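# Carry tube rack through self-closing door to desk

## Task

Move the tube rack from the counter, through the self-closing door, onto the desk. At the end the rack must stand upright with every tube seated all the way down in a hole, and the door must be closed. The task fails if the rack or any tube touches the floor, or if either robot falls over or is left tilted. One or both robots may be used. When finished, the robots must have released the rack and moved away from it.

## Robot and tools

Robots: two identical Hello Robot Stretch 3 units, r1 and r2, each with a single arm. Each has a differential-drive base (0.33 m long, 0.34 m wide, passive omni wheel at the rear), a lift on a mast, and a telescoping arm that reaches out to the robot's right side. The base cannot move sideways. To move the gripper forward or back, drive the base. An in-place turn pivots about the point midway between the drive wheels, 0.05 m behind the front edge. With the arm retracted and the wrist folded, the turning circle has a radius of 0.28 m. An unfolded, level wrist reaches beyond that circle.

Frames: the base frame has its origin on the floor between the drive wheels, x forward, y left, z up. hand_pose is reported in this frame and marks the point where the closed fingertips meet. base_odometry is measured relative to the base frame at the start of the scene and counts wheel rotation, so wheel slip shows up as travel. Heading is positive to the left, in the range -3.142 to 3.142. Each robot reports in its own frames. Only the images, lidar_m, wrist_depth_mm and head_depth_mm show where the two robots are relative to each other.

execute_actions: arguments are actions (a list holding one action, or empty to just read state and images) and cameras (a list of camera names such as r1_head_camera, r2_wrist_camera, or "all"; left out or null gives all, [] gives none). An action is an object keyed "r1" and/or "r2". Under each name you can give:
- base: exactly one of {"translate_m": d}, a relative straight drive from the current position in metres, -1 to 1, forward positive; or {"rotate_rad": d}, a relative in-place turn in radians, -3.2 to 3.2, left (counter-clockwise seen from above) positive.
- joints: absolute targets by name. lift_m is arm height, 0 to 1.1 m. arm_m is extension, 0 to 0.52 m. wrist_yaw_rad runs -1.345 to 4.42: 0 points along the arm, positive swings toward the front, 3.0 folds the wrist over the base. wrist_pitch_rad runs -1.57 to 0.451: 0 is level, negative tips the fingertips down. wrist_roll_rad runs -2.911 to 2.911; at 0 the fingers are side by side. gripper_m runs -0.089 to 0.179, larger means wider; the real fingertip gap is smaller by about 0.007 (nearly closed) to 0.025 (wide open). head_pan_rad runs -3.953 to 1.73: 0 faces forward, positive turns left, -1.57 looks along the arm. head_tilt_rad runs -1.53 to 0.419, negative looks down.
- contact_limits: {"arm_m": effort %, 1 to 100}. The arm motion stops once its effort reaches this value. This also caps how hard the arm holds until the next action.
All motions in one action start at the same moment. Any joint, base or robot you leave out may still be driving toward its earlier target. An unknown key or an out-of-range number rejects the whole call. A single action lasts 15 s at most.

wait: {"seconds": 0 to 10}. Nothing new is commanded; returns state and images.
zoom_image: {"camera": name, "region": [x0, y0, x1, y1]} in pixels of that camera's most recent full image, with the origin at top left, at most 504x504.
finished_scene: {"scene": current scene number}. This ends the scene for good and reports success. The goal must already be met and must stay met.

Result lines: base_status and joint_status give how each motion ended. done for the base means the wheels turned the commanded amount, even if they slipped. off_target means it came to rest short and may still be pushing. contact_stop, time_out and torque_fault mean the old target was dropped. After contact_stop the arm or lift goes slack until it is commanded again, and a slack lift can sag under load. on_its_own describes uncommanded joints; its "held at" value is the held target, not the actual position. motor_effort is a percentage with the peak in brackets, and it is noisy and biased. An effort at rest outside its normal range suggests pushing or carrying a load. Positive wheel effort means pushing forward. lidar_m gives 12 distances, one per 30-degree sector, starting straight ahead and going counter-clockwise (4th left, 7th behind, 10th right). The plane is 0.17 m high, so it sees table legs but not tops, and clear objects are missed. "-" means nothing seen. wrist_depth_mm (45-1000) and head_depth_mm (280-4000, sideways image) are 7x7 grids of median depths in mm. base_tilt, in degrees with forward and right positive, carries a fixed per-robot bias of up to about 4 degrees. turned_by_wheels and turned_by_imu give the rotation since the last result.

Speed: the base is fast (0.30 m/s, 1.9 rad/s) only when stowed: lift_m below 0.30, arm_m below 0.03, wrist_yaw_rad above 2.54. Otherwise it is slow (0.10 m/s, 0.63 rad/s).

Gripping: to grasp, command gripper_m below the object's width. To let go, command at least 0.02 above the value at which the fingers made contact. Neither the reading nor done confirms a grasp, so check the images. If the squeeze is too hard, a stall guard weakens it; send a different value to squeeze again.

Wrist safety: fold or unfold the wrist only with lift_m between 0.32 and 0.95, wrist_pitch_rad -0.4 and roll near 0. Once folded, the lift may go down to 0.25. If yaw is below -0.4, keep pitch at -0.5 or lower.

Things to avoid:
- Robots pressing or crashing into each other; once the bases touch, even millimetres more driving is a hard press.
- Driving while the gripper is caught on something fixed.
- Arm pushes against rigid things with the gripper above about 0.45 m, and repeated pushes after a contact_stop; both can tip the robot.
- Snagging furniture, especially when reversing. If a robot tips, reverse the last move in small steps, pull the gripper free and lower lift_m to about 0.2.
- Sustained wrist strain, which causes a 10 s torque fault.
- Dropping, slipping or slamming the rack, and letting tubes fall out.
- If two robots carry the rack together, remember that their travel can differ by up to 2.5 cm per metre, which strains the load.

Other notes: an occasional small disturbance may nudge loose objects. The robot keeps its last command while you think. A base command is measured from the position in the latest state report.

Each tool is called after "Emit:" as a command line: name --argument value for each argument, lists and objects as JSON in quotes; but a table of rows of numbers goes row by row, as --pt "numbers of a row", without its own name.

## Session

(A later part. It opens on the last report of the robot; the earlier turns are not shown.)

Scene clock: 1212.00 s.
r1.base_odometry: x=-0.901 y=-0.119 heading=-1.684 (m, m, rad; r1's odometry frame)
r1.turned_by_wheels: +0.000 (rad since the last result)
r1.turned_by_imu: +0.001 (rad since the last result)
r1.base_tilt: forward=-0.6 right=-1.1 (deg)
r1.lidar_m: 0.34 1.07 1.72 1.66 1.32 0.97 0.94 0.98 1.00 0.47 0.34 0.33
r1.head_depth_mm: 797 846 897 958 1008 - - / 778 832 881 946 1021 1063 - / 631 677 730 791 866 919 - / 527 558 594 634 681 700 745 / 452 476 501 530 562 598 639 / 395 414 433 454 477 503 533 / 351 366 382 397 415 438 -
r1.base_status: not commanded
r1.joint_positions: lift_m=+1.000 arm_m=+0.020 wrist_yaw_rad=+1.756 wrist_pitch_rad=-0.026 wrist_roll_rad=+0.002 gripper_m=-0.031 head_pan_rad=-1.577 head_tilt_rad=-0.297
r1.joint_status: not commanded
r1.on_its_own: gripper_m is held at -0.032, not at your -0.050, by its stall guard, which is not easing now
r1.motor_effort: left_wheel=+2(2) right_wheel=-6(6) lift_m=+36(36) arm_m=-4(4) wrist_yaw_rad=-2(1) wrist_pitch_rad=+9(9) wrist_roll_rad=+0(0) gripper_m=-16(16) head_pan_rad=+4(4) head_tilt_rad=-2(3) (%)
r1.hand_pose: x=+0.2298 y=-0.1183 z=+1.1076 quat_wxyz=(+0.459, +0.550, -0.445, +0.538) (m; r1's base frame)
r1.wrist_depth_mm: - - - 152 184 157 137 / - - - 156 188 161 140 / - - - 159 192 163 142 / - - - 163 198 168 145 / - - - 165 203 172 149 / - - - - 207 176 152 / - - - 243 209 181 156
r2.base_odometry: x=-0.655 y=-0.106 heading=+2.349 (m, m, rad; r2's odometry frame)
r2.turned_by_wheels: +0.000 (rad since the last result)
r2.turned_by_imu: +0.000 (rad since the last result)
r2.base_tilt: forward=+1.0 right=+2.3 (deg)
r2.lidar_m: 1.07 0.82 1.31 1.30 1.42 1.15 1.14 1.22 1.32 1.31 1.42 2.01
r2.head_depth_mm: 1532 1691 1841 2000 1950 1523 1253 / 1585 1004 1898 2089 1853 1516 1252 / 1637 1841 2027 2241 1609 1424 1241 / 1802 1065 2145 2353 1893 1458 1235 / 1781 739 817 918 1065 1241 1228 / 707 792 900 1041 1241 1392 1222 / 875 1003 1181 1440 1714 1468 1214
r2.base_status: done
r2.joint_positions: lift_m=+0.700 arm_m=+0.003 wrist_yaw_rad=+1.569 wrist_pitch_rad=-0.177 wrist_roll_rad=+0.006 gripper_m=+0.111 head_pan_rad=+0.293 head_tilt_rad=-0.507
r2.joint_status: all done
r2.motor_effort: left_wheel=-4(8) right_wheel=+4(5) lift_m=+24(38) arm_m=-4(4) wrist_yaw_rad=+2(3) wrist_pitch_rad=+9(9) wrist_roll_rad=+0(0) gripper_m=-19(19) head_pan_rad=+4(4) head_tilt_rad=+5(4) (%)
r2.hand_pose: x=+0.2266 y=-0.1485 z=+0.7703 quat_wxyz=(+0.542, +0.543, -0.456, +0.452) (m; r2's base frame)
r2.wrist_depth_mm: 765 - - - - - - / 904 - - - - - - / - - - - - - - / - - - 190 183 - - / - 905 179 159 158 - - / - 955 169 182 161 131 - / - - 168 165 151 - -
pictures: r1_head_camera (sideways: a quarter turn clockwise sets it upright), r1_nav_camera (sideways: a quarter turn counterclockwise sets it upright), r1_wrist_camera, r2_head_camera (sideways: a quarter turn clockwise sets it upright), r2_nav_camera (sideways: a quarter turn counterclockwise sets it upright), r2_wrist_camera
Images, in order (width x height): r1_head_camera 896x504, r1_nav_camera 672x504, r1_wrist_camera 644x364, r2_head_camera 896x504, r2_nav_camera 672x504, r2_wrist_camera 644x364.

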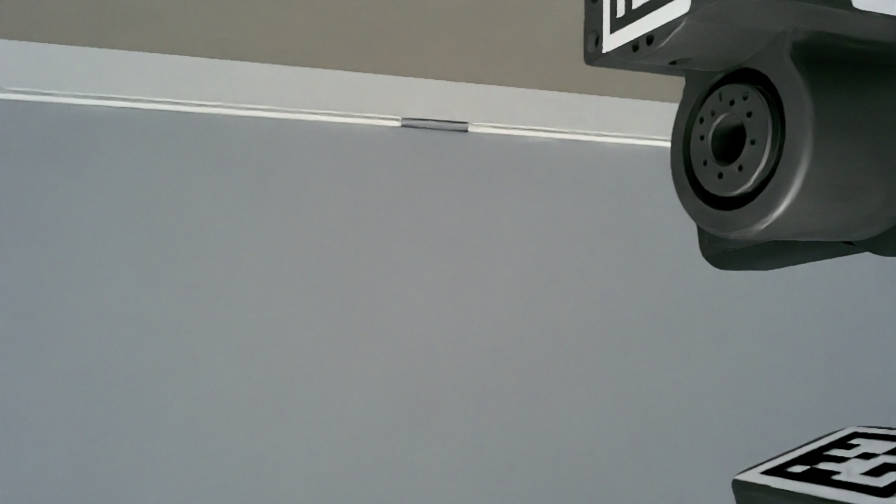

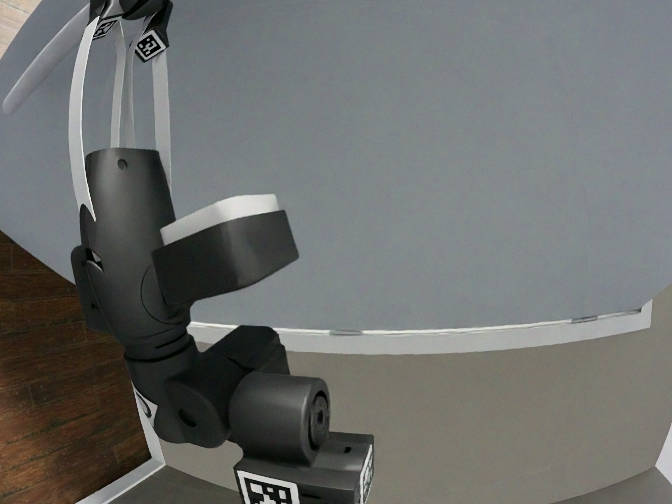

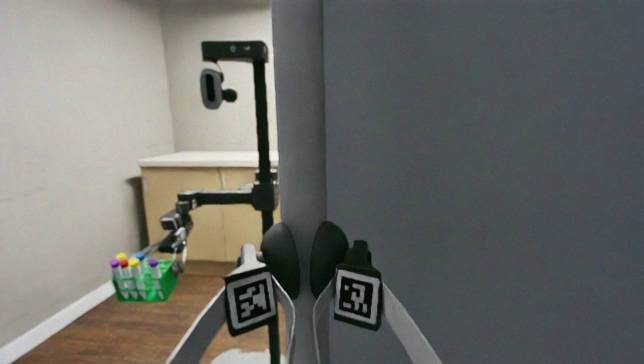

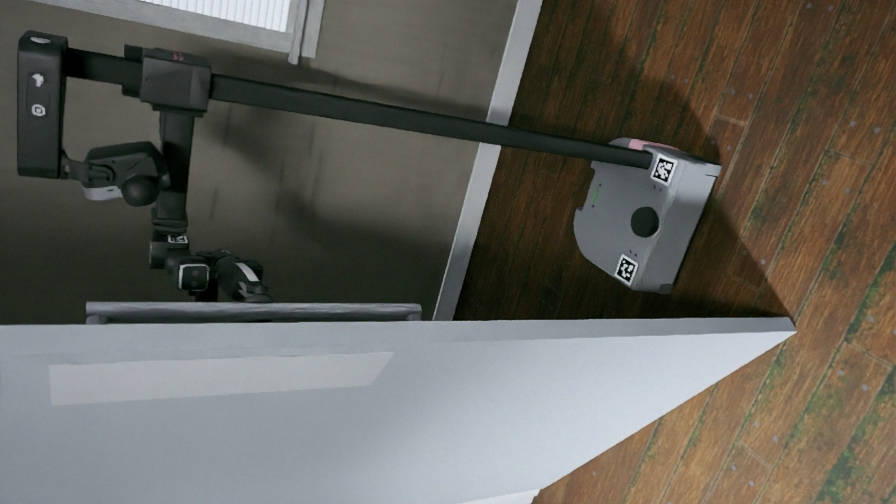

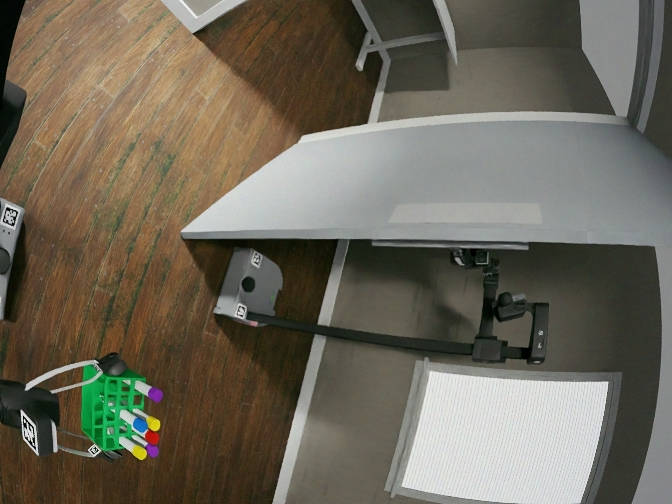

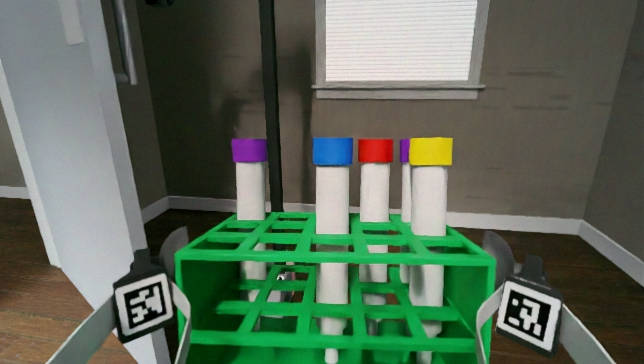

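Emit:
execute_actions --actions '[{"r2": {"base": {"rotate_rad": 1.2}, "joints": {"head_pan_rad": 0.0, "head_tilt_rad": -0.45}}}]' --cameras '["r2_head_camera", "r2_nav_camera"]'

Scene clock: 1236.30 s.
r1.base_odometry: x=-0.901 y=-0.119 heading=-1.684 (m, m, rad; r1's odometry frame)
r1.turned_by_wheels: +0.000 (rad since the last result)
r1.turned_by_imu: +0.001 (rad since the last result)
r1.base_tilt: forward=-0.6 right=-1.1 (deg)
r1.lidar_m: 0.34 1.08 1.71 1.66 1.33 0.97 0.94 0.97 1.00 0.47 0.34 0.33
r1.head_depth_mm: 796 847 897 955 1009 - - / 779 830 880 944 1022 1068 - / 631 678 729 792 867 922 - / 526 556 594 634 682 700 742 / 451 475 501 529 561 599 638 / 395 413 433 454 477 504 532 / 351 366 381 398 415 437 -
r1.base_status: not commanded
r1.joint_positions: lift_m=+1.000 arm_m=+0.020 wrist_yaw_rad=+1.756 wrist_pitch_rad=-0.026 wrist_roll_rad=+0.002 gripper_m=-0.031 head_pan_rad=-1.577 head_tilt_rad=-0.297
r1.joint_status: not commanded
r1.on_its_own: gripper_m is held at -0.032, not at your -0.050, by its stall guard, which is not easing now
r1.motor_effort: left_wheel=+2(2) right_wheel=-6(6) lift_m=+36(36) arm_m=-4(4) wrist_yaw_rad=-2(1) wrist_pitch_rad=+8(8) wrist_roll_rad=+0(0) gripper_m=-17(16) head_pan_rad=+3(3) head_tilt_rad=-2(2) (%)
r1.hand_pose: x=+0.2298 y=-0.1183 z=+1.1076 quat_wxyz=(+0.459, +0.550, -0.445, +0.538) (m; r1's base frame)
r1.wrist_depth_mm: - - - 151 183 156 137 / - - - 156 189 160 139 / - - - 158 193 163 142 / - - - 164 200 168 145 / - - - 166 204 172 148 / - - - - 207 176 152 / - - - 242 209 180 155
r2.base_odometry: x=-0.655 y=-0.106 heading=-2.735 (m, m, rad; r2's odometry frame)
r2.turned_by_wheels: +1.200 (rad since the last result)
r2.turned_by_imu: +1.191 (rad since the last result)
r2.base_tilt: forward=+1.0 right=+2.3 (deg)
r2.lidar_m: 1.30 1.31 1.31 1.14 1.14 1.32 1.31 1.31 1.55 1.99 0.82 0.82
r2.head_depth_mm: 3072 3219 3278 2939 2035 1573 1284 / 3033 3203 3657 2892 2058 1583 1285 / 2969 3189 3563 2828 2025 1566 1265 / 2866 3097 3428 2823 2010 1558 1265 / 1064 1153 1276 1406 1568 1553 1272 / 1036 1124 1236 1350 1498 1533 1247 / 1020 1101 1195 1317 1456 1518 1250
r2.base_status: done
r2.joint_positions: lift_m=+0.700 arm_m=+0.003 wrist_yaw_rad=+1.569 wrist_pitch_rad=-0.177 wrist_roll_rad=+0.006 gripper_m=+0.111 head_pan_rad=+0.007 head_tilt_rad=-0.458
r2.joint_status: all done
r2.motor_effort: left_wheel=-4(7) right_wheel=+5(10) lift_m=+24(24) arm_m=-4(5) wrist_yaw_rad=+0(2) wrist_pitch_rad=+9(9) wrist_roll_rad=+0(0) gripper_m=-20(20) head_pan_rad=-4(31) head_tilt_rad=+5(17) (%)
r2.hand_pose: x=+0.2266 y=-0.1485 z=+0.7703 quat_wxyz=(+0.542, +0.543, -0.456, +0.452) (m; r2's base frame)
r2.wrist_depth_mm: - - - - - - 567 / - - - - - - 542 / - - - - - - 542 / - - - 189 183 - 568 / - - 179 159 157 881 638 / - - 167 182 161 131 - / - - 169 166 151 807 -
pictures: r2_head_camera (sideways: a quarter turn clockwise sets it upright), r2_nav_camera (sideways: a quarter turn counterclockwise sets it upright)
Images, in order (width x height): r2_head_camera 896x504, r2_nav_camera 672x504.

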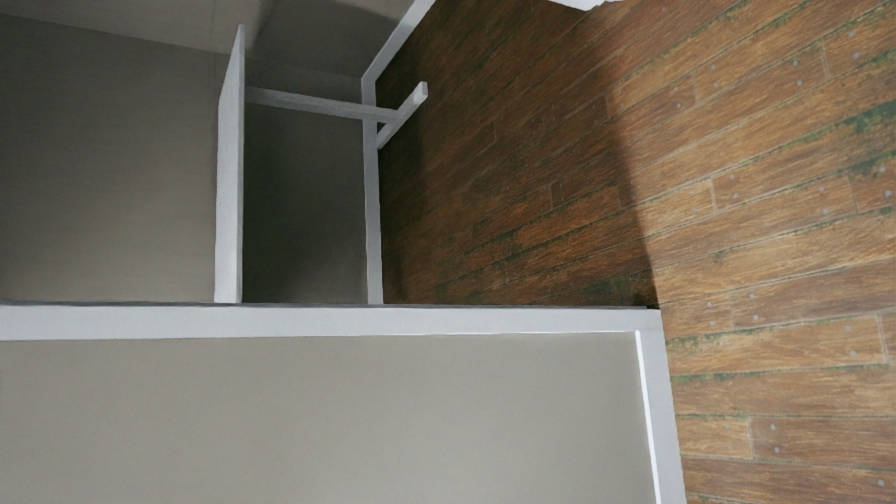

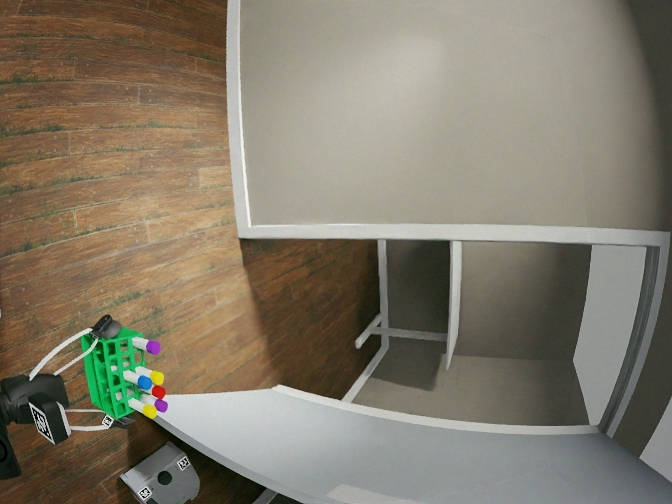

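Emit:
execute_actions --actions '[{"r2": {"base": {"rotate_rad": -0.2}, "joints": {"head_pan_rad": 0.0, "head_tilt_rad": -0.45}}}]' --cameras '["r2_head_camera", "r2_nav_camera"]'

Scene clock: 1307.90 s.
r1.base_odometry: x=-0.901 y=-0.119 heading=-1.684 (m, m, rad; r1's odometry frame)
r1.turned_by_wheels: +0.000 (rad since the last result)
r1.turned_by_imu: +0.001 (rad since the last result)
r1.base_tilt: forward=-0.6 right=-1.1 (deg)
r1.lidar_m: 0.34 1.08 1.72 1.65 1.32 0.97 0.94 0.97 1.00 0.47 0.34 0.33
r1.head_depth_mm: 797 846 900 961 1006 - - / 777 830 883 946 1022 1061 - / 630 678 729 793 864 922 - / 526 558 595 635 682 699 745 / 452 476 501 530 561 599 639 / 395 413 433 454 478 503 531 / 351 366 382 398 416 438 -
r1.base_status: not commanded
r1.joint_positions: lift_m=+1.000 arm_m=+0.020 wrist_yaw_rad=+1.756 wrist_pitch_rad=-0.026 wrist_roll_rad=+0.002 gripper_m=-0.031 head_pan_rad=-1.577 head_tilt_rad=-0.297
r1.joint_status: not commanded
r1.on_its_own: gripper_m is held at -0.032, not at your -0.050, by its stall guard, which is not easing now
r1.motor_effort: left_wheel=+2(2) right_wheel=-6(6) lift_m=+36(36) arm_m=-4(4) wrist_yaw_rad=-1(1) wrist_pitch_rad=+9(9) wrist_roll_rad=+0(0) gripper_m=-16(16) head_pan_rad=+4(3) head_tilt_rad=-3(2) (%)
r1.hand_pose: x=+0.2298 y=-0.1183 z=+1.1076 quat_wxyz=(+0.459, +0.550, -0.445, +0.538) (m; r1's base frame)
r1.wrist_depth_mm: - - - 151 183 157 137 / - - - 155 187 161 140 / - - - 159 193 165 142 / - - - 163 198 167 145 / - - - 166 205 172 149 / - - - - 206 176 152 / - - - 242 210 180 155
r2.base_odometry: x=-0.655 y=-0.106 heading=-2.934 (m, m, rad; r2's odometry frame)
r2.turned_by_wheels: -0.200 (rad since the last result)
r2.turned_by_imu: -0.198 (rad since the last result)
r2.base_tilt: forward=+1.1 right=+2.3 (deg)
r2.lidar_m: 3.12 1.30 1.40 1.16 1.14 1.20 1.33 1.31 1.40 2.01 1.07 0.82
r2.head_depth_mm: 1490 1453 1383 1304 1236 1182 1146 / 2733 2876 3061 2446 1883 1527 1286 / 3097 3402 3629 2846 2036 1576 1282 / 3074 3296 3618 2842 1999 1558 1270 / 2968 3162 3474 2786 1971 1543 1265 / 2839 3014 3380 2737 1915 1548 1260 / 1035 1108 1216 1307 1434 1520 1254
r2.base_status: done
r2.joint_positions: lift_m=+0.700 arm_m=+0.003 wrist_yaw_rad=+1.569 wrist_pitch_rad=-0.177 wrist_roll_rad=+0.006 gripper_m=+0.111 head_pan_rad=+0.007 head_tilt_rad=-0.458
r2.joint_status: all done
r2.motor_effort: left_wheel=+3(7) right_wheel=-5(9) lift_m=+23(23) arm_m=-4(4) wrist_yaw_rad=+3(2) wrist_pitch_rad=+9(9) wrist_roll_rad=+0(0) gripper_m=-19(20) head_pan_rad=-4(4) head_tilt_rad=+5(6) (%)
r2.hand_pose: x=+0.2266 y=-0.1485 z=+0.7703 quat_wxyz=(+0.542, +0.543, -0.456, +0.452) (m; r2's base frame)
r2.wrist_depth_mm: 993 - - - - 606 - / - - - - - 624 - / - - - - - 761 - / - - - 191 183 - - / - - 178 158 157 - - / - - 168 168 162 131 - / - - 168 166 151 - 902
pictures: r2_head_camera (sideways: a quarter turn clockwise sets it upright), r2_nav_camera (sideways: a quarter turn counterclockwise sets it upright)
Images, in order (width x height): r2_head_camera 896x504, r2_nav_camera 672x504.

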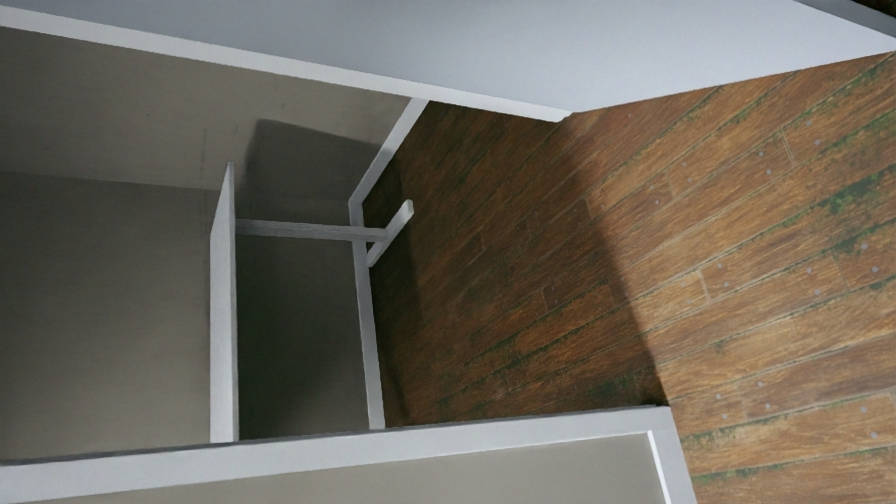

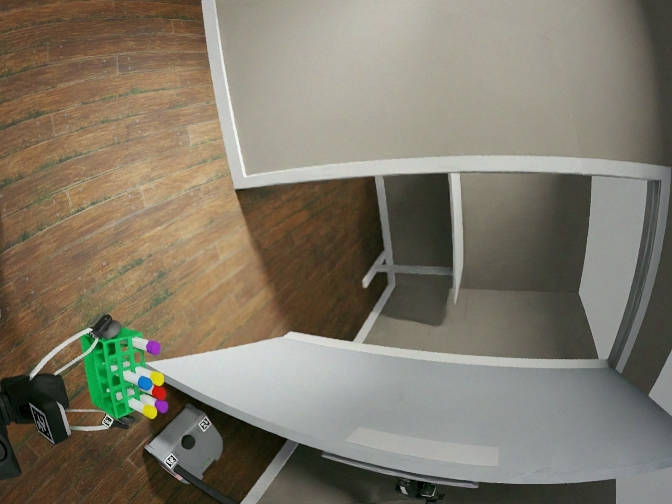

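Emit:
execute_actions --actions '[{"r2": {"base": {"rotate_rad": 0.03}}}]' --cameras '[]'

Emit:
execute_actions --actions '[{"r2": {"base": {"translate_m": 0.45}}}]' --cameras '["r2_head_camera", "r2_nav_camera"]'

Scene clock: 1332.10 s.
r1.base_odometry: x=-0.901 y=-0.119 heading=-1.684 (m, m, rad; r1's odometry frame)
r1.turned_by_wheels: +0.000 (rad since the last result)
r1.turned_by_imu: +0.001 (rad since the last result)
r1.base_tilt: forward=-0.5 right=-1.0 (deg)
r1.lidar_m: 0.34 1.08 1.72 1.66 1.32 0.97 0.94 0.97 1.00 0.47 0.34 0.33
r1.head_depth_mm: 798 847 899 957 1009 - - / 777 830 881 946 1021 1064 - / 629 675 730 792 868 920 - / 526 558 595 634 682 700 745 / 451 474 501 530 562 598 639 / 395 414 433 454 478 503 533 / 351 366 382 398 415 437 -
r1.base_status: not commanded
r1.joint_positions: lift_m=+1.000 arm_m=+0.020 wrist_yaw_rad=+1.756 wrist_pitch_rad=-0.026 wrist_roll_rad=+0.002 gripper_m=-0.031 head_pan_rad=-1.577 head_tilt_rad=-0.297
r1.joint_status: not commanded
r1.on_its_own: gripper_m is held at -0.032, not at your -0.050, by its stall guard, which is not easing now
r1.motor_effort: left_wheel=+2(2) right_wheel=-6(6) lift_m=+36(36) arm_m=-4(4) wrist_yaw_rad=-2(1) wrist_pitch_rad=+9(9) wrist_roll_rad=+0(0) gripper_m=-17(16) head_pan_rad=+4(4) head_tilt_rad=-3(2) (%)
r1.hand_pose: x=+0.2298 y=-0.1183 z=+1.1076 quat_wxyz=(+0.459, +0.550, -0.445, +0.538) (m; r1's base frame)
r1.wrist_depth_mm: - - - 152 184 157 137 / - - - 155 188 161 140 / - - - 159 192 163 143 / - - - 163 199 168 147 / - - - 166 204 172 149 / - - - - 207 175 152 / - - - 243 210 181 155
r2.base_odometry: x=-0.655 y=-0.106 heading=-2.904 (m, m, rad; r2's odometry frame)
r2.turned_by_wheels: +0.030 (rad since the last result)
r2.turned_by_imu: +0.030 (rad since the last result)
r2.base_tilt: forward=+1.0 right=+2.3 (deg)
r2.lidar_m: 1.31 1.30 1.41 1.15 1.14 1.22 1.32 1.31 1.42 2.01 1.07 0.82
r2.head_depth_mm: 2487 1617 1550 1444 1345 1268 1190 / 2913 3016 3167 2907 1947 1579 1290 / 3209 3376 3675 2849 2021 1563 1283 / 3040 3263 3617 2861 2017 1561 1271 / 2917 3117 3478 2794 1983 1558 1271 / 2785 2990 3319 2477 1610 1536 1253 / 1016 1102 1195 1310 1458 1526 1246
r2.base_status: done
r2.joint_positions: lift_m=+0.700 arm_m=+0.003 wrist_yaw_rad=+1.569 wrist_pitch_rad=-0.177 wrist_roll_rad=+0.006 gripper_m=+0.111 head_pan_rad=+0.007 head_tilt_rad=-0.458
r2.joint_status: not commanded
r2.motor_effort: left_wheel=-1(1) right_wheel=+0(2) lift_m=+23(24) arm_m=-4(4) wrist_yaw_rad=+1(1) wrist_pitch_rad=+9(9) wrist_roll_rad=+0(0) gripper_m=-19(20) head_pan_rad=-5(4) head_tilt_rad=+5(5) (%)
r2.hand_pose: x=+0.2266 y=-0.1485 z=+0.7703 quat_wxyz=(+0.542, +0.543, -0.456, +0.452) (m; r2's base frame)
r2.wrist_depth_mm: 988 - - - - 610 - / - - - - - 682 - / - - - - - 738 - / - - - - 182 744 - / - - 178 159 157 - - / - - 168 182 160 131 - / - - 168 166 151 966 917
pictures: none
No camera images: the call's "cameras" was empty. Leave "cameras" out to get every camera's image.

Scene clock: 1338.10 s.
r1.base_odometry: x=-0.901 y=-0.119 heading=-1.684 (m, m, rad; r1's odometry frame)
r1.turned_by_wheels: +0.000 (rad since the last result)
r1.turned_by_imu: +0.001 (rad since the last result)
r1.base_tilt: forward=-0.7 right=-1.1 (deg)
r1.lidar_m: 0.34 2.27 1.72 1.66 1.32 0.97 0.94 0.97 1.00 0.47 0.34 0.33
r1.head_depth_mm: 797 845 899 957 1002 - - / 777 829 879 943 1020 1059 - / 632 677 730 791 864 922 - / 526 559 594 635 681 700 744 / 451 475 501 529 561 597 638 / 395 413 433 455 478 502 532 / 351 366 381 398 416 438 -
r1.base_status: not commanded
r1.joint_positions: lift_m=+1.000 arm_m=+0.020 wrist_yaw_rad=+1.756 wrist_pitch_rad=-0.026 wrist_roll_rad=+0.002 gripper_m=-0.031 head_pan_rad=-1.577 head_tilt_rad=-0.297
r1.joint_status: not commanded
r1.on_its_own: gripper_m is held at -0.032, not at your -0.050, by its stall guard, which is not easing now
r1.motor_effort: left_wheel=+2(2) right_wheel=-6(6) lift_m=+37(36) arm_m=-4(4) wrist_yaw_rad=-1(2) wrist_pitch_rad=+9(9) wrist_roll_rad=+0(0) gripper_m=-16(16) head_pan_rad=+4(4) head_tilt_rad=-1(2) (%)
r1.hand_pose: x=+0.2298 y=-0.1183 z=+1.1076 quat_wxyz=(+0.459, +0.550, -0.445, +0.538) (m; r1's base frame)
r1.wrist_depth_mm: - - - 151 184 156 137 / - - - 155 187 161 140 / - - - 159 192 165 142 / - - - 164 198 168 145 / - - - 166 204 172 148 / - - - - 208 175 152 / - - - 243 211 181 155
r2.base_odometry: x=-1.092 y=-0.212 heading=-2.904 (m, m, rad; r2's odometry frame)
r2.turned_by_wheels: +0.000 (rad since the last result)
r2.turned_by_imu: +0.003 (rad since the last result)
r2.base_tilt: forward=+1.0 right=+2.3 (deg)
r2.lidar_m: 2.90 0.88 0.96 1.34 1.33 1.42 1.74 1.72 1.86 0.95 0.52 0.71
r2.head_depth_mm: 2273 2400 2452 2505 1521 1414 1253 / 2657 2771 2894 2807 2050 1574 1289 / 2820 3015 3243 2821 2023 1557 1274 / 2683 2834 3221 2819 2013 1550 1269 / 2585 2745 3013 2776 1984 1531 1262 / 2487 2613 2946 2766 1965 1528 1252 / 2423 2529 2736 2428 999 1099 1191
r2.base_status: done
r2.joint_positions: lift_m=+0.700 arm_m=+0.003 wrist_yaw_rad=+1.569 wrist_pitch_rad=-0.177 wrist_roll_rad=+0.006 gripper_m=+0.111 head_pan_rad=+0.007 head_tilt_rad=-0.458
r2.joint_status: not commanded
r2.motor_effort: left_wheel=-1(4) right_wheel=+1(6) lift_m=+24(23) arm_m=-4(4) wrist_yaw_rad=+2(2) wrist_pitch_rad=+9(9) wrist_roll_rad=+0(0) gripper_m=-19(19) head_pan_rad=-5(5) head_tilt_rad=+5(5) (%)
r2.hand_pose: x=+0.2266 y=-0.1485 z=+0.7703 quat_wxyz=(+0.542, +0.543, -0.456, +0.452) (m; r2's base frame)
r2.wrist_depth_mm: 667 - - - - 738 435 / 694 804 - - - 732 431 / 723 791 - - - 726 430 / 755 813 - - 182 712 426 / 789 839 179 159 157 636 424 / 805 849 168 182 161 131 413 / 844 932 168 165 152 622 388
pictures: r2_head_camera (sideways: a quarter turn clockwise sets it upright), r2_nav_camera (sideways: a quarter turn counterclockwise sets it upright)
Images, in order (width x height): r2_head_camera 896x504, r2_nav_camera 672x504.

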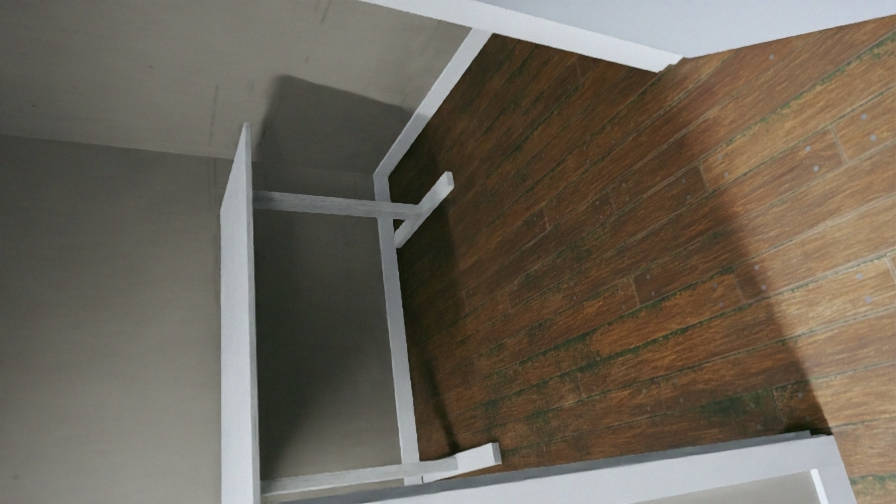

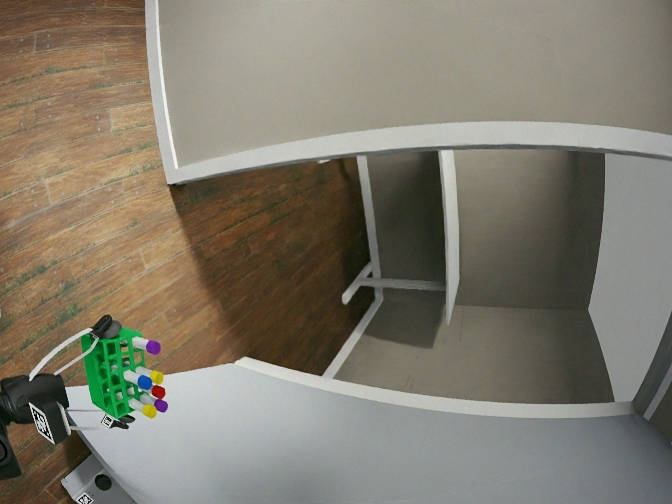

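Emit:
execute_actions --actions '[{"r2": {"base": {"translate_m": 0.8}}}]' --cameras '["r2_head_camera", "r2_nav_camera", "r2_wrist_camera"]'

Scene clock: 1357.17 s.
r1.base_odometry: x=-0.901 y=-0.119 heading=-1.684 (m, m, rad; r1's odometry frame)
r1.turned_by_wheels: +0.000 (rad since the last result)
r1.turned_by_imu: +0.002 (rad since the last result)
r1.base_tilt: forward=-0.6 right=-1.1 (deg)
r1.lidar_m: 0.34 2.28 1.72 1.66 1.32 0.97 0.94 0.98 1.00 0.47 0.34 0.33
r1.head_depth_mm: 795 847 899 955 1010 - - / 776 830 882 946 1023 1064 - / 630 677 729 793 864 920 - / 526 558 594 637 680 700 746 / 452 475 501 530 562 598 640 / 395 414 433 454 478 503 531 / 351 366 381 398 416 438 -
r1.base_status: not commanded
r1.joint_positions: lift_m=+1.000 arm_m=+0.020 wrist_yaw_rad=+1.756 wrist_pitch_rad=-0.026 wrist_roll_rad=+0.002 gripper_m=-0.031 head_pan_rad=-1.577 head_tilt_rad=-0.297
r1.joint_status: not commanded
r1.on_its_own: gripper_m is held at -0.032, not at your -0.050, by its stall guard, which is not easing now
r1.motor_effort: left_wheel=+2(2) right_wheel=-6(6) lift_m=+37(36) arm_m=-3(4) wrist_yaw_rad=-2(1) wrist_pitch_rad=+8(9) wrist_roll_rad=+0(0) gripper_m=-16(16) head_pan_rad=+3(4) head_tilt_rad=-2(2) (%)
r1.hand_pose: x=+0.2298 y=-0.1183 z=+1.1076 quat_wxyz=(+0.459, +0.550, -0.445, +0.538) (m; r1's base frame)
r1.wrist_depth_mm: - - - 151 183 157 137 / - - - 155 188 160 140 / - - - 159 193 165 143 / - - - 164 198 168 146 / - - - 166 204 172 149 / - - - - 206 176 151 / - - - 243 208 182 155
r2.base_odometry: x=-1.870 y=-0.400 heading=-2.904 (m, m, rad; r2's odometry frame)
r2.turned_by_wheels: +0.000 (rad since the last result)
r2.turned_by_imu: +0.006 (rad since the last result)
r2.base_tilt: forward=+1.1 right=+2.3 (deg)
r2.lidar_m: 2.10 1.80 0.34 0.32 1.22 1.77 2.49 0.68 0.54 0.53 0.57 1.64
r2.head_depth_mm: 1901 1971 2066 2120 2078 1598 1293 / 2151 2316 2378 2480 2042 1570 1275 / 2126 2308 2121 2673 1996 1563 1280 / 2016 2223 2363 2585 2037 1565 1274 / 1929 2095 2314 2510 1988 1544 1263 / 1878 2048 2210 2388 1980 1532 1256 / 1823 1956 2116 2301 1944 1521 1256
r2.base_status: done
r2.joint_positions: lift_m=+0.700 arm_m=+0.003 wrist_yaw_rad=+1.569 wrist_pitch_rad=-0.177 wrist_roll_rad=+0.006 gripper_m=+0.111 head_pan_rad=+0.007 head_tilt_rad=-0.458
r2.joint_status: not commanded
r2.motor_effort: left_wheel=-1(4) right_wheel=+1(6) lift_m=+23(23) arm_m=-4(4) wrist_yaw_rad=+1(2) wrist_pitch_rad=+9(9) wrist_roll_rad=+0(1) gripper_m=-19(21) head_pan_rad=-4(4) head_tilt_rad=+5(5) (%)
r2.hand_pose: x=+0.2266 y=-0.1485 z=+0.7703 quat_wxyz=(+0.542, +0.543, -0.456, +0.452) (m; r2's base frame)
r2.wrist_depth_mm: - - - - - - - / - - - - - - - / - - - - - - - / - - - - 182 - - / - - 179 158 157 - - / - - 168 181 161 131 523 / - - 168 165 151 - 503
pictures: r2_head_camera (sideways: a quarter turn clockwise sets it upright), r2_nav_camera (sideways: a quarter turn counterclockwise sets it upright), r2_wrist_camera
Images, in order (width x height): r2_head_camera 896x504, r2_nav_camera 672x504, r2_wrist_camera 644x364.

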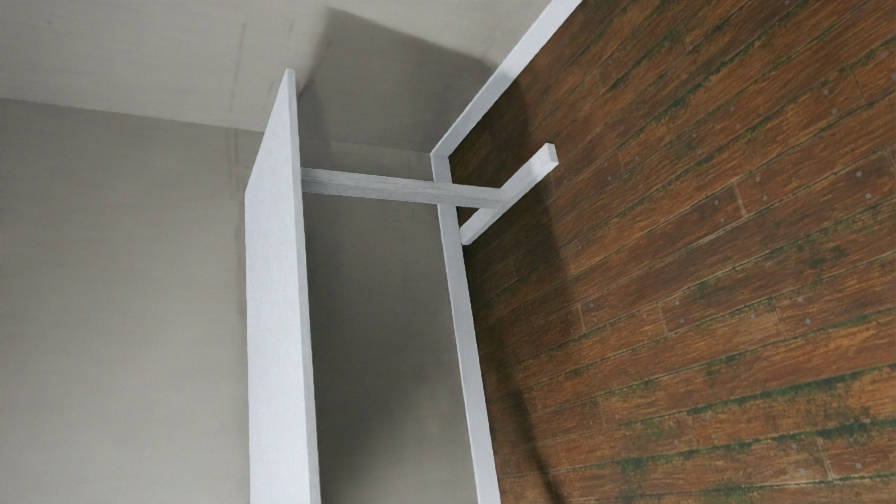

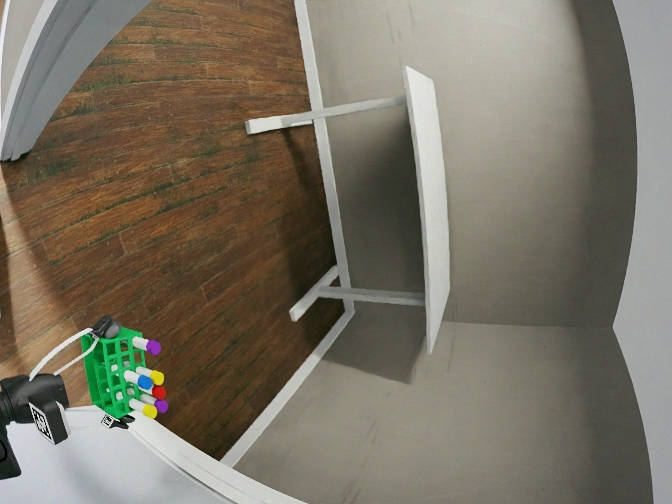

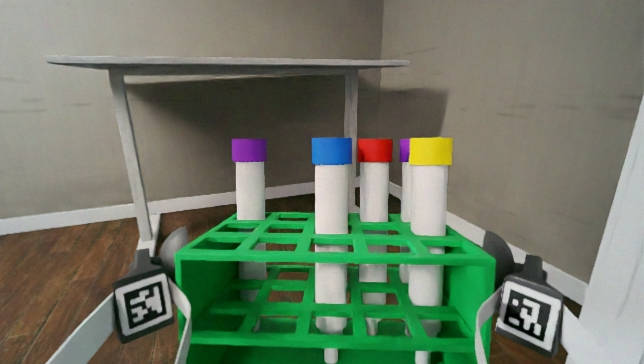

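Emit:
execute_actions --actions '[{"r2": {"base": {"translate_m": 0.7}}}]' --cameras '["r2_head_camera", "r2_nav_camera"]'

Scene clock: 1370.13 s.
r1.base_odometry: x=-0.901 y=-0.119 heading=-1.684 (m, m, rad; r1's odometry frame)
r1.turned_by_wheels: +0.000 (rad since the last result)
r1.turned_by_imu: +0.002 (rad since the last result)
r1.base_tilt: forward=-0.6 right=-1.0 (deg)
r1.lidar_m: 0.34 2.28 1.72 1.66 1.32 0.97 0.94 0.97 1.00 0.47 0.34 0.33
r1.head_depth_mm: 798 846 900 955 1007 - - / 777 831 881 944 1021 1064 - / 629 676 730 794 866 921 - / 526 558 593 635 681 701 744 / 451 475 501 530 561 597 639 / 395 413 433 455 478 504 531 / 351 366 381 397 415 437 -
r1.base_status: not commanded
r1.joint_positions: lift_m=+1.000 arm_m=+0.020 wrist_yaw_rad=+1.756 wrist_pitch_rad=-0.026 wrist_roll_rad=+0.002 gripper_m=-0.031 head_pan_rad=-1.577 head_tilt_rad=-0.297
r1.joint_status: not commanded
r1.on_its_own: gripper_m is held at -0.032, not at your -0.050, by its stall guard, which is not easing now
r1.motor_effort: left_wheel=+2(2) right_wheel=-6(6) lift_m=+37(36) arm_m=-4(4) wrist_yaw_rad=-2(1) wrist_pitch_rad=+9(9) wrist_roll_rad=+0(0) gripper_m=-16(16) head_pan_rad=+4(3) head_tilt_rad=-2(2) (%)
r1.hand_pose: x=+0.2298 y=-0.1183 z=+1.1076 quat_wxyz=(+0.459, +0.550, -0.445, +0.538) (m; r1's base frame)
r1.wrist_depth_mm: - - - 151 183 157 137 / - - - 155 188 160 140 / - - - 158 194 163 142 / - - - 163 197 169 145 / - - - 166 205 172 149 / - - - - 205 175 151 / - - - 243 207 180 154
r2.base_odometry: x=-2.550 y=-0.565 heading=-2.904 (m, m, rad; r2's odometry frame)
r2.turned_by_wheels: +0.000 (rad since the last result)
r2.turned_by_imu: +0.005 (rad since the last result)
r2.base_tilt: forward=+1.1 right=+2.3 (deg)
r2.lidar_m: 1.41 1.23 1.79 2.54 0.97 0.66 3.09 0.78 0.60 0.60 1.24 1.35
r2.head_depth_mm: 1581 1640 1610 1763 1826 1584 1291 / 1571 1722 1388 2047 2025 1547 1289 / 1515 1658 1350 1628 1796 1569 1282 / 1462 1582 1320 1928 2006 1567 1280 / 1389 1499 1296 1806 1923 1545 1270 / 1338 1438 1279 1737 1889 1536 1258 / 1292 1407 1250 1667 1807 1542 1259
r2.base_status: done
r2.joint_positions: lift_m=+0.700 arm_m=+0.003 wrist_yaw_rad=+1.569 wrist_pitch_rad=-0.177 wrist_roll_rad=+0.006 gripper_m=+0.111 head_pan_rad=+0.007 head_tilt_rad=-0.458
r2.joint_status: not commanded
r2.motor_effort: left_wheel=-2(3) right_wheel=+2(6) lift_m=+24(24) arm_m=-4(3) wrist_yaw_rad=+1(2) wrist_pitch_rad=+9(9) wrist_roll_rad=+0(0) gripper_m=-20(20) head_pan_rad=-5(4) head_tilt_rad=+5(4) (%)
r2.hand_pose: x=+0.2266 y=-0.1485 z=+0.7703 quat_wxyz=(+0.542, +0.543, -0.456, +0.452) (m; r2's base frame)
r2.wrist_depth_mm: - - - - - - 919 / - - - - - - 934 / - - - - - - 969 / - - - - 183 - 972 / - - 178 159 157 - 993 / - - 168 182 161 131 979 / - - 169 166 151 - 979
pictures: r2_head_camera (sideways: a quarter turn clockwise sets it upright), r2_nav_camera (sideways: a quarter turn counterclockwise sets it upright)
Images, in order (width x height): r2_head_camera 896x504, r2_nav_camera 672x504.

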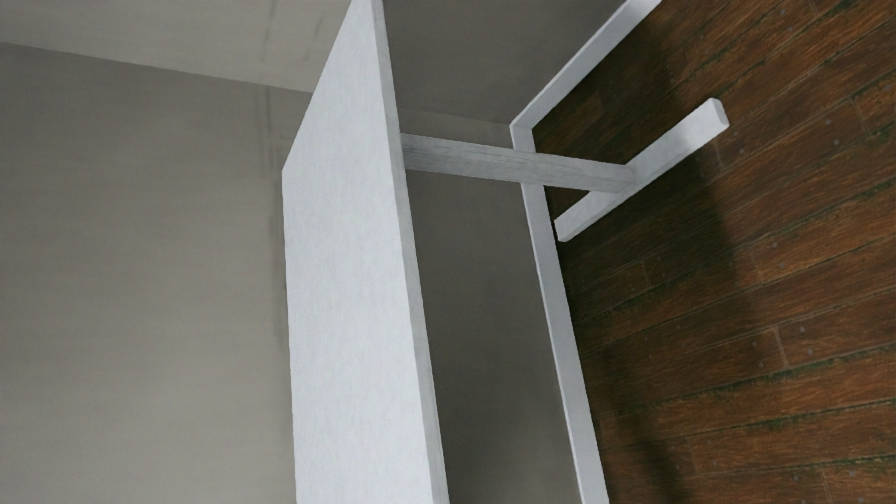

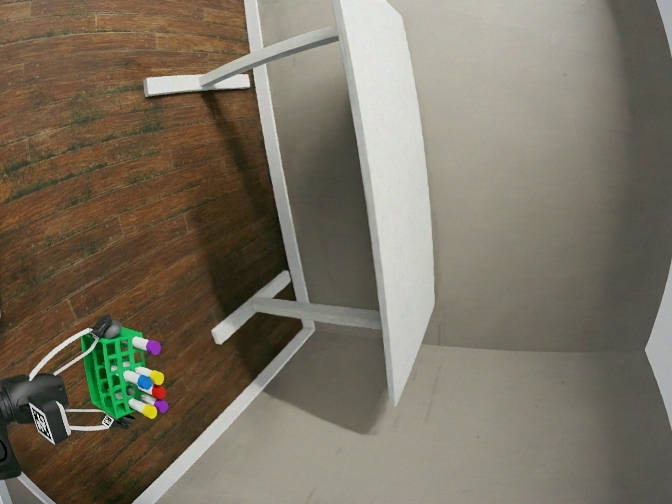

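Emit:
execute_actions --actions '[{"r1": {"joints": {"gripper_m": 0.12}}, "r2": {"base": {"rotate_rad": 0.42}, "joints": {"lift_m": 0.95}}}]'

Scene clock: 1419.30 s.
r1.base_odometry: x=-0.901 y=-0.119 heading=-1.684 (m, m, rad; r1's odometry frame)
r1.turned_by_wheels: +0.000 (rad since the last result)
r1.turned_by_imu: +0.001 (rad since the last result)
r1.base_tilt: forward=-0.6 right=-1.0 (deg)
r1.lidar_m: 2.20 2.29 1.72 1.66 1.32 0.97 0.94 0.97 1.00 0.97 1.01 1.39
r1.head_depth_mm: 797 846 899 955 1006 - - / 797 844 895 950 1019 1062 - / 806 852 902 963 1032 1076 - / 807 852 907 964 1030 1094 1205 / 808 855 909 968 1032 1115 1206 / 808 855 909 969 1034 1115 1209 / 813 861 911 973 1038 1109 -
r1.base_status: not commanded
r1.joint_positions: lift_m=+1.000 arm_m=+0.020 wrist_yaw_rad=+1.754 wrist_pitch_rad=-0.025 wrist_roll_rad=+0.002 gripper_m=+0.120 head_pan_rad=-1.577 head_tilt_rad=-0.297
r1.joint_status: all done
r1.motor_effort: left_wheel=+1(2) right_wheel=-1(6) lift_m=+36(36) arm_m=-4(4) wrist_yaw_rad=+1(2) wrist_pitch_rad=+8(8) wrist_roll_rad=+0(0) gripper_m=+1(82) head_pan_rad=+4(4) head_tilt_rad=-2(2) (%)
r1.hand_pose: x=+0.2299 y=-0.1187 z=+1.1079 quat_wxyz=(+0.459, +0.550, -0.445, +0.538) (m; r1's base frame)
r1.wrist_depth_mm: - - - - - - - / - - - - - - - / - - - - - - - / - - - - - - - / - - - - - - - / - - - - - - - / - - - - - - -
r2.base_odometry: x=-2.550 y=-0.565 heading=-2.485 (m, m, rad; r2's odometry frame)
r2.turned_by_wheels: +0.420 (rad since the last result)
r2.turned_by_imu: +0.417 (rad since the last result)
r2.base_tilt: forward=+1.0 right=+2.3 (deg)
r2.lidar_m: 1.65 1.23 2.41 1.30 0.63 0.47 0.45 0.48 0.60 1.24 1.31 1.41
r2.head_depth_mm: 1323 1450 1410 986 1906 1542 304 / 1335 1451 1390 1755 1894 1473 301 / 1338 1446 1339 1755 1881 1577 1311 / 1341 1449 1326 1775 1891 1548 1271 / 1349 1473 1297 1756 1910 1548 1262 / 1350 1474 1269 1771 1890 1540 1258 / 1363 1484 1251 1249 1823 1491 1250
r2.base_status: done
r2.joint_positions: lift_m=+0.950 arm_m=+0.003 wrist_yaw_rad=+1.569 wrist_pitch_rad=-0.177 wrist_roll_rad=+0.006 gripper_m=+0.111 head_pan_rad=+0.007 head_tilt_rad=-0.458
r2.joint_status: all done
r2.motor_effort: left_wheel=-3(7) right_wheel=+5(9) lift_m=+44(47) arm_m=-4(4) wrist_yaw_rad=+2(1) wrist_pitch_rad=+9(9) wrist_roll_rad=+0(0) gripper_m=-19(19) head_pan_rad=-4(5) head_tilt_rad=+5(5) (%)
r2.hand_pose: x=+0.2266 y=-0.1485 z=+1.0194 quat_wxyz=(+0.542, +0.543, -0.456, +0.452) (m; r2's base frame)
r2.wrist_depth_mm: - - - - - - - / - - - - - - - / - - - - - - - / - - - - 183 - - / - - 178 159 158 - - / - - 168 182 161 131 - / - - 169 165 151 - -
pictures: r1_head_camera (sideways: a quarter turn clockwise sets it upright), r1_nav_camera (sideways: a quarter turn counterclockwise sets it upright), r1_wrist_camera, r2_head_camera (sideways: a quarter turn clockwise sets it upright), r2_nav_camera (sideways: a quarter turn counterclockwise sets it upright), r2_wrist_camera
Images, in order (width x height): r1_head_camera 896x504, r1_nav_camera 672x504, r1_wrist_camera 644x364, r2_head_camera 896x504, r2_nav_camera 672x504, r2_wrist_camera 644x364.

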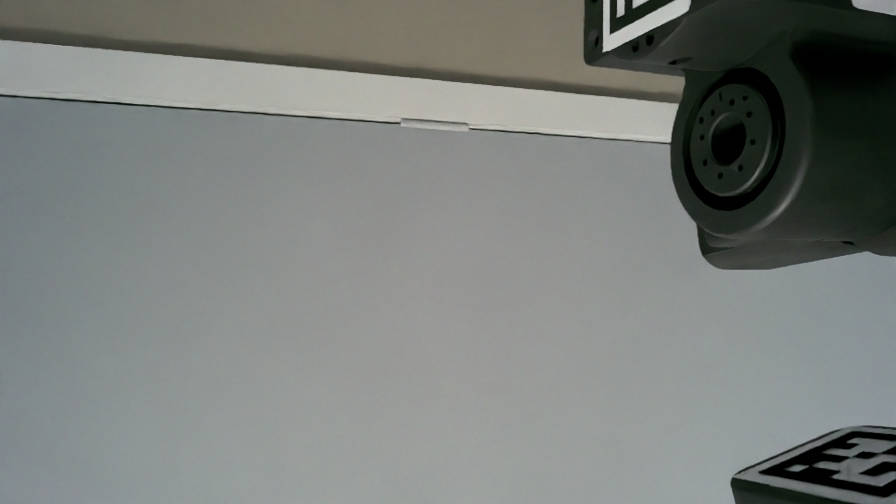

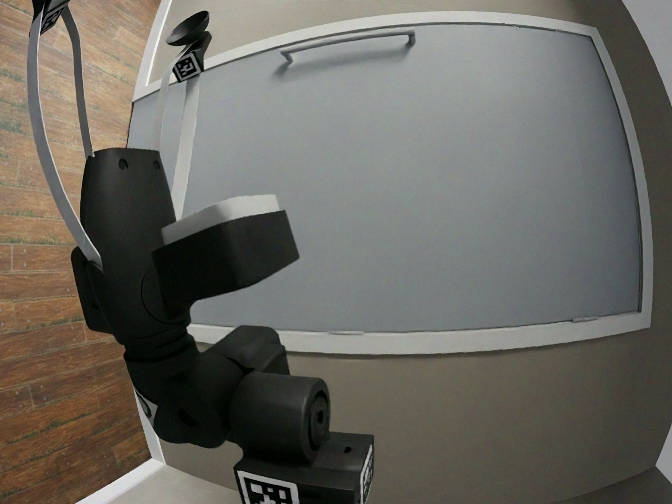

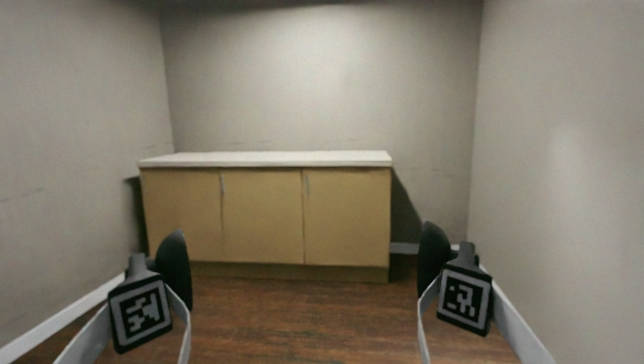

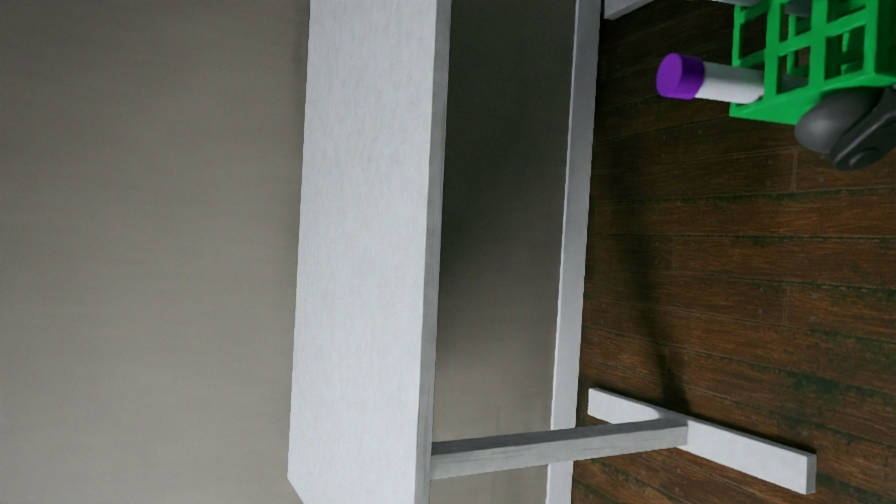

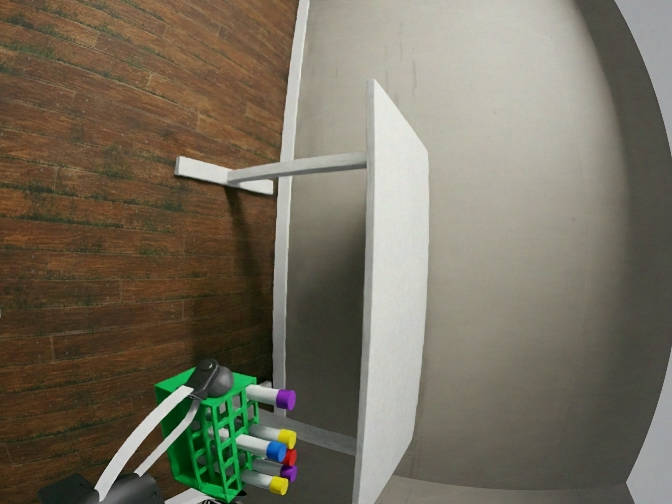

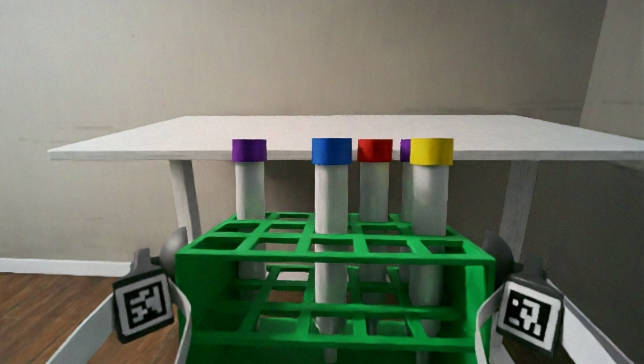

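Emit:
execute_actions --actions '[{"r2": {"base": {"translate_m": 0.5}, "joints": {"lift_m": 1.06, "head_tilt_rad": -0.7, "head_pan_rad": -0.3}}}]' --cameras '["r2_head_camera", "r2_wrist_camera"]'

Scene clock: 1451.23 s.
r1.base_odometry: x=-0.901 y=-0.119 heading=-1.684 (m, m, rad; r1's odometry frame)
r1.turned_by_wheels: +0.000 (rad since the last result)
r1.turned_by_imu: +0.002 (rad since the last result)
r1.base_tilt: forward=-0.6 right=-1.0 (deg)
r1.lidar_m: 2.20 2.29 1.72 1.65 1.32 0.97 0.94 0.98 1.00 0.97 1.01 1.38
r1.head_depth_mm: 797 846 899 955 1007 - - / 798 844 895 952 1021 1064 - / 806 854 905 958 1029 1077 - / 808 854 909 963 1034 1094 1210 / 808 857 911 966 1035 1115 1204 / 812 861 909 971 1038 1114 1207 / 814 861 913 975 1045 1116 -
r1.base_status: not commanded
r1.joint_positions: lift_m=+1.000 arm_m=+0.020 wrist_yaw_rad=+1.754 wrist_pitch_rad=-0.025 wrist_roll_rad=+0.002 gripper_m=+0.120 head_pan_rad=-1.577 head_tilt_rad=-0.297
r1.joint_status: not commanded
r1.motor_effort: left_wheel=+2(2) right_wheel=-1(1) lift_m=+36(36) arm_m=-3(4) wrist_yaw_rad=+1(1) wrist_pitch_rad=+8(8) wrist_roll_rad=+0(0) gripper_m=+0(1) head_pan_rad=+4(4) head_tilt_rad=-2(2) (%)
r1.hand_pose: x=+0.2299 y=-0.1187 z=+1.1079 quat_wxyz=(+0.459, +0.550, -0.445, +0.538) (m; r1's base frame)
r1.wrist_depth_mm: - - - - - - - / - - - - - - - / - - - - - - - / - - - - - - - / - - - - - - - / - - - - - - - / - - - - - - -
r2.base_odometry: x=-2.946 y=-0.870 heading=-2.485 (m, m, rad; r2's odometry frame)
r2.turned_by_wheels: +0.000 (rad since the last result)
r2.turned_by_imu: +0.004 (rad since the last result)
r2.base_tilt: forward=+1.0 right=+2.3 (deg)
r2.lidar_m: 1.15 0.77 1.69 2.50 1.19 0.98 0.95 0.99 1.28 1.26 1.05 1.18
r2.head_depth_mm: 1047 1097 286 298 1321 1315 1144 / 1021 1078 - 300 1480 1313 1142 / 993 1060 709 - 1469 1335 1143 / 964 1041 714 - 1471 1329 1137 / 943 1004 690 522 456 1319 1130 / 918 974 683 518 441 1305 1127 / 895 958 678 514 426 1299 1116
r2.base_status: done
r2.joint_positions: lift_m=+1.060 arm_m=+0.003 wrist_yaw_rad=+1.569 wrist_pitch_rad=-0.177 wrist_roll_rad=+0.006 gripper_m=+0.111 head_pan_rad=-0.293 head_tilt_rad=-0.691
r2.joint_status: all done
r2.motor_effort: left_wheel=-4(6) right_wheel=+4(10) lift_m=+44(46) arm_m=-4(4) wrist_yaw_rad=+1(2) wrist_pitch_rad=+9(9) wrist_roll_rad=+0(0) gripper_m=-19(20) head_pan_rad=-5(30) head_tilt_rad=-6(32) (%)
r2.hand_pose: x=+0.2266 y=-0.1485 z=+1.1294 quat_wxyz=(+0.542, +0.543, -0.456, +0.452) (m; r2's base frame)
r2.wrist_depth_mm: - - - 996 971 949 949 / - - - - - - 953 / - - - - - - - / - 898 823 190 182 892 883 / 600 596 179 159 158 587 579 / 439 441 168 182 161 131 435 / 366 338 169 165 151 318 347
pictures: r2_head_camera (sideways: a quarter turn clockwise sets it upright), r2_wrist_camera
Images, in order (width x height): r2_head_camera 896x504, r2_wrist_camera 644x364.

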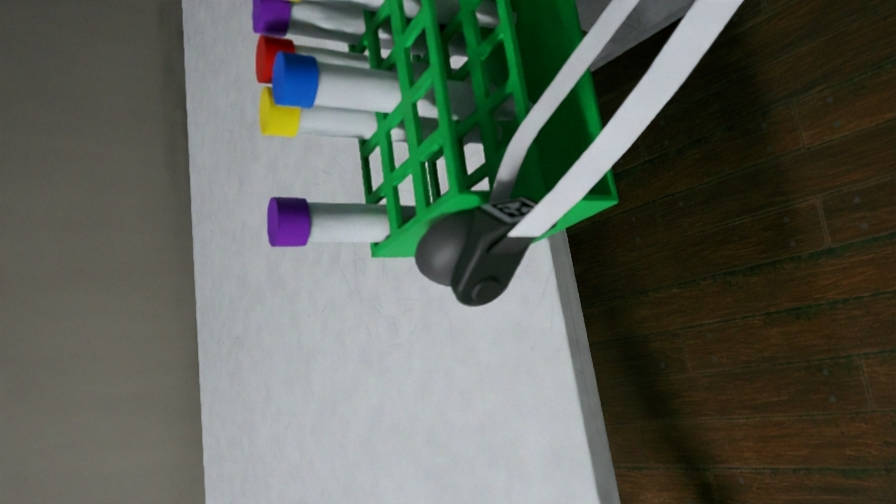

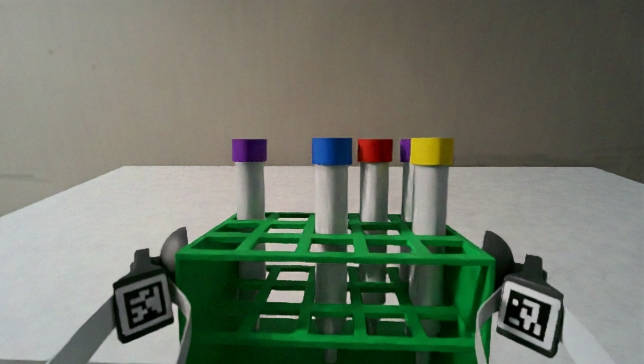

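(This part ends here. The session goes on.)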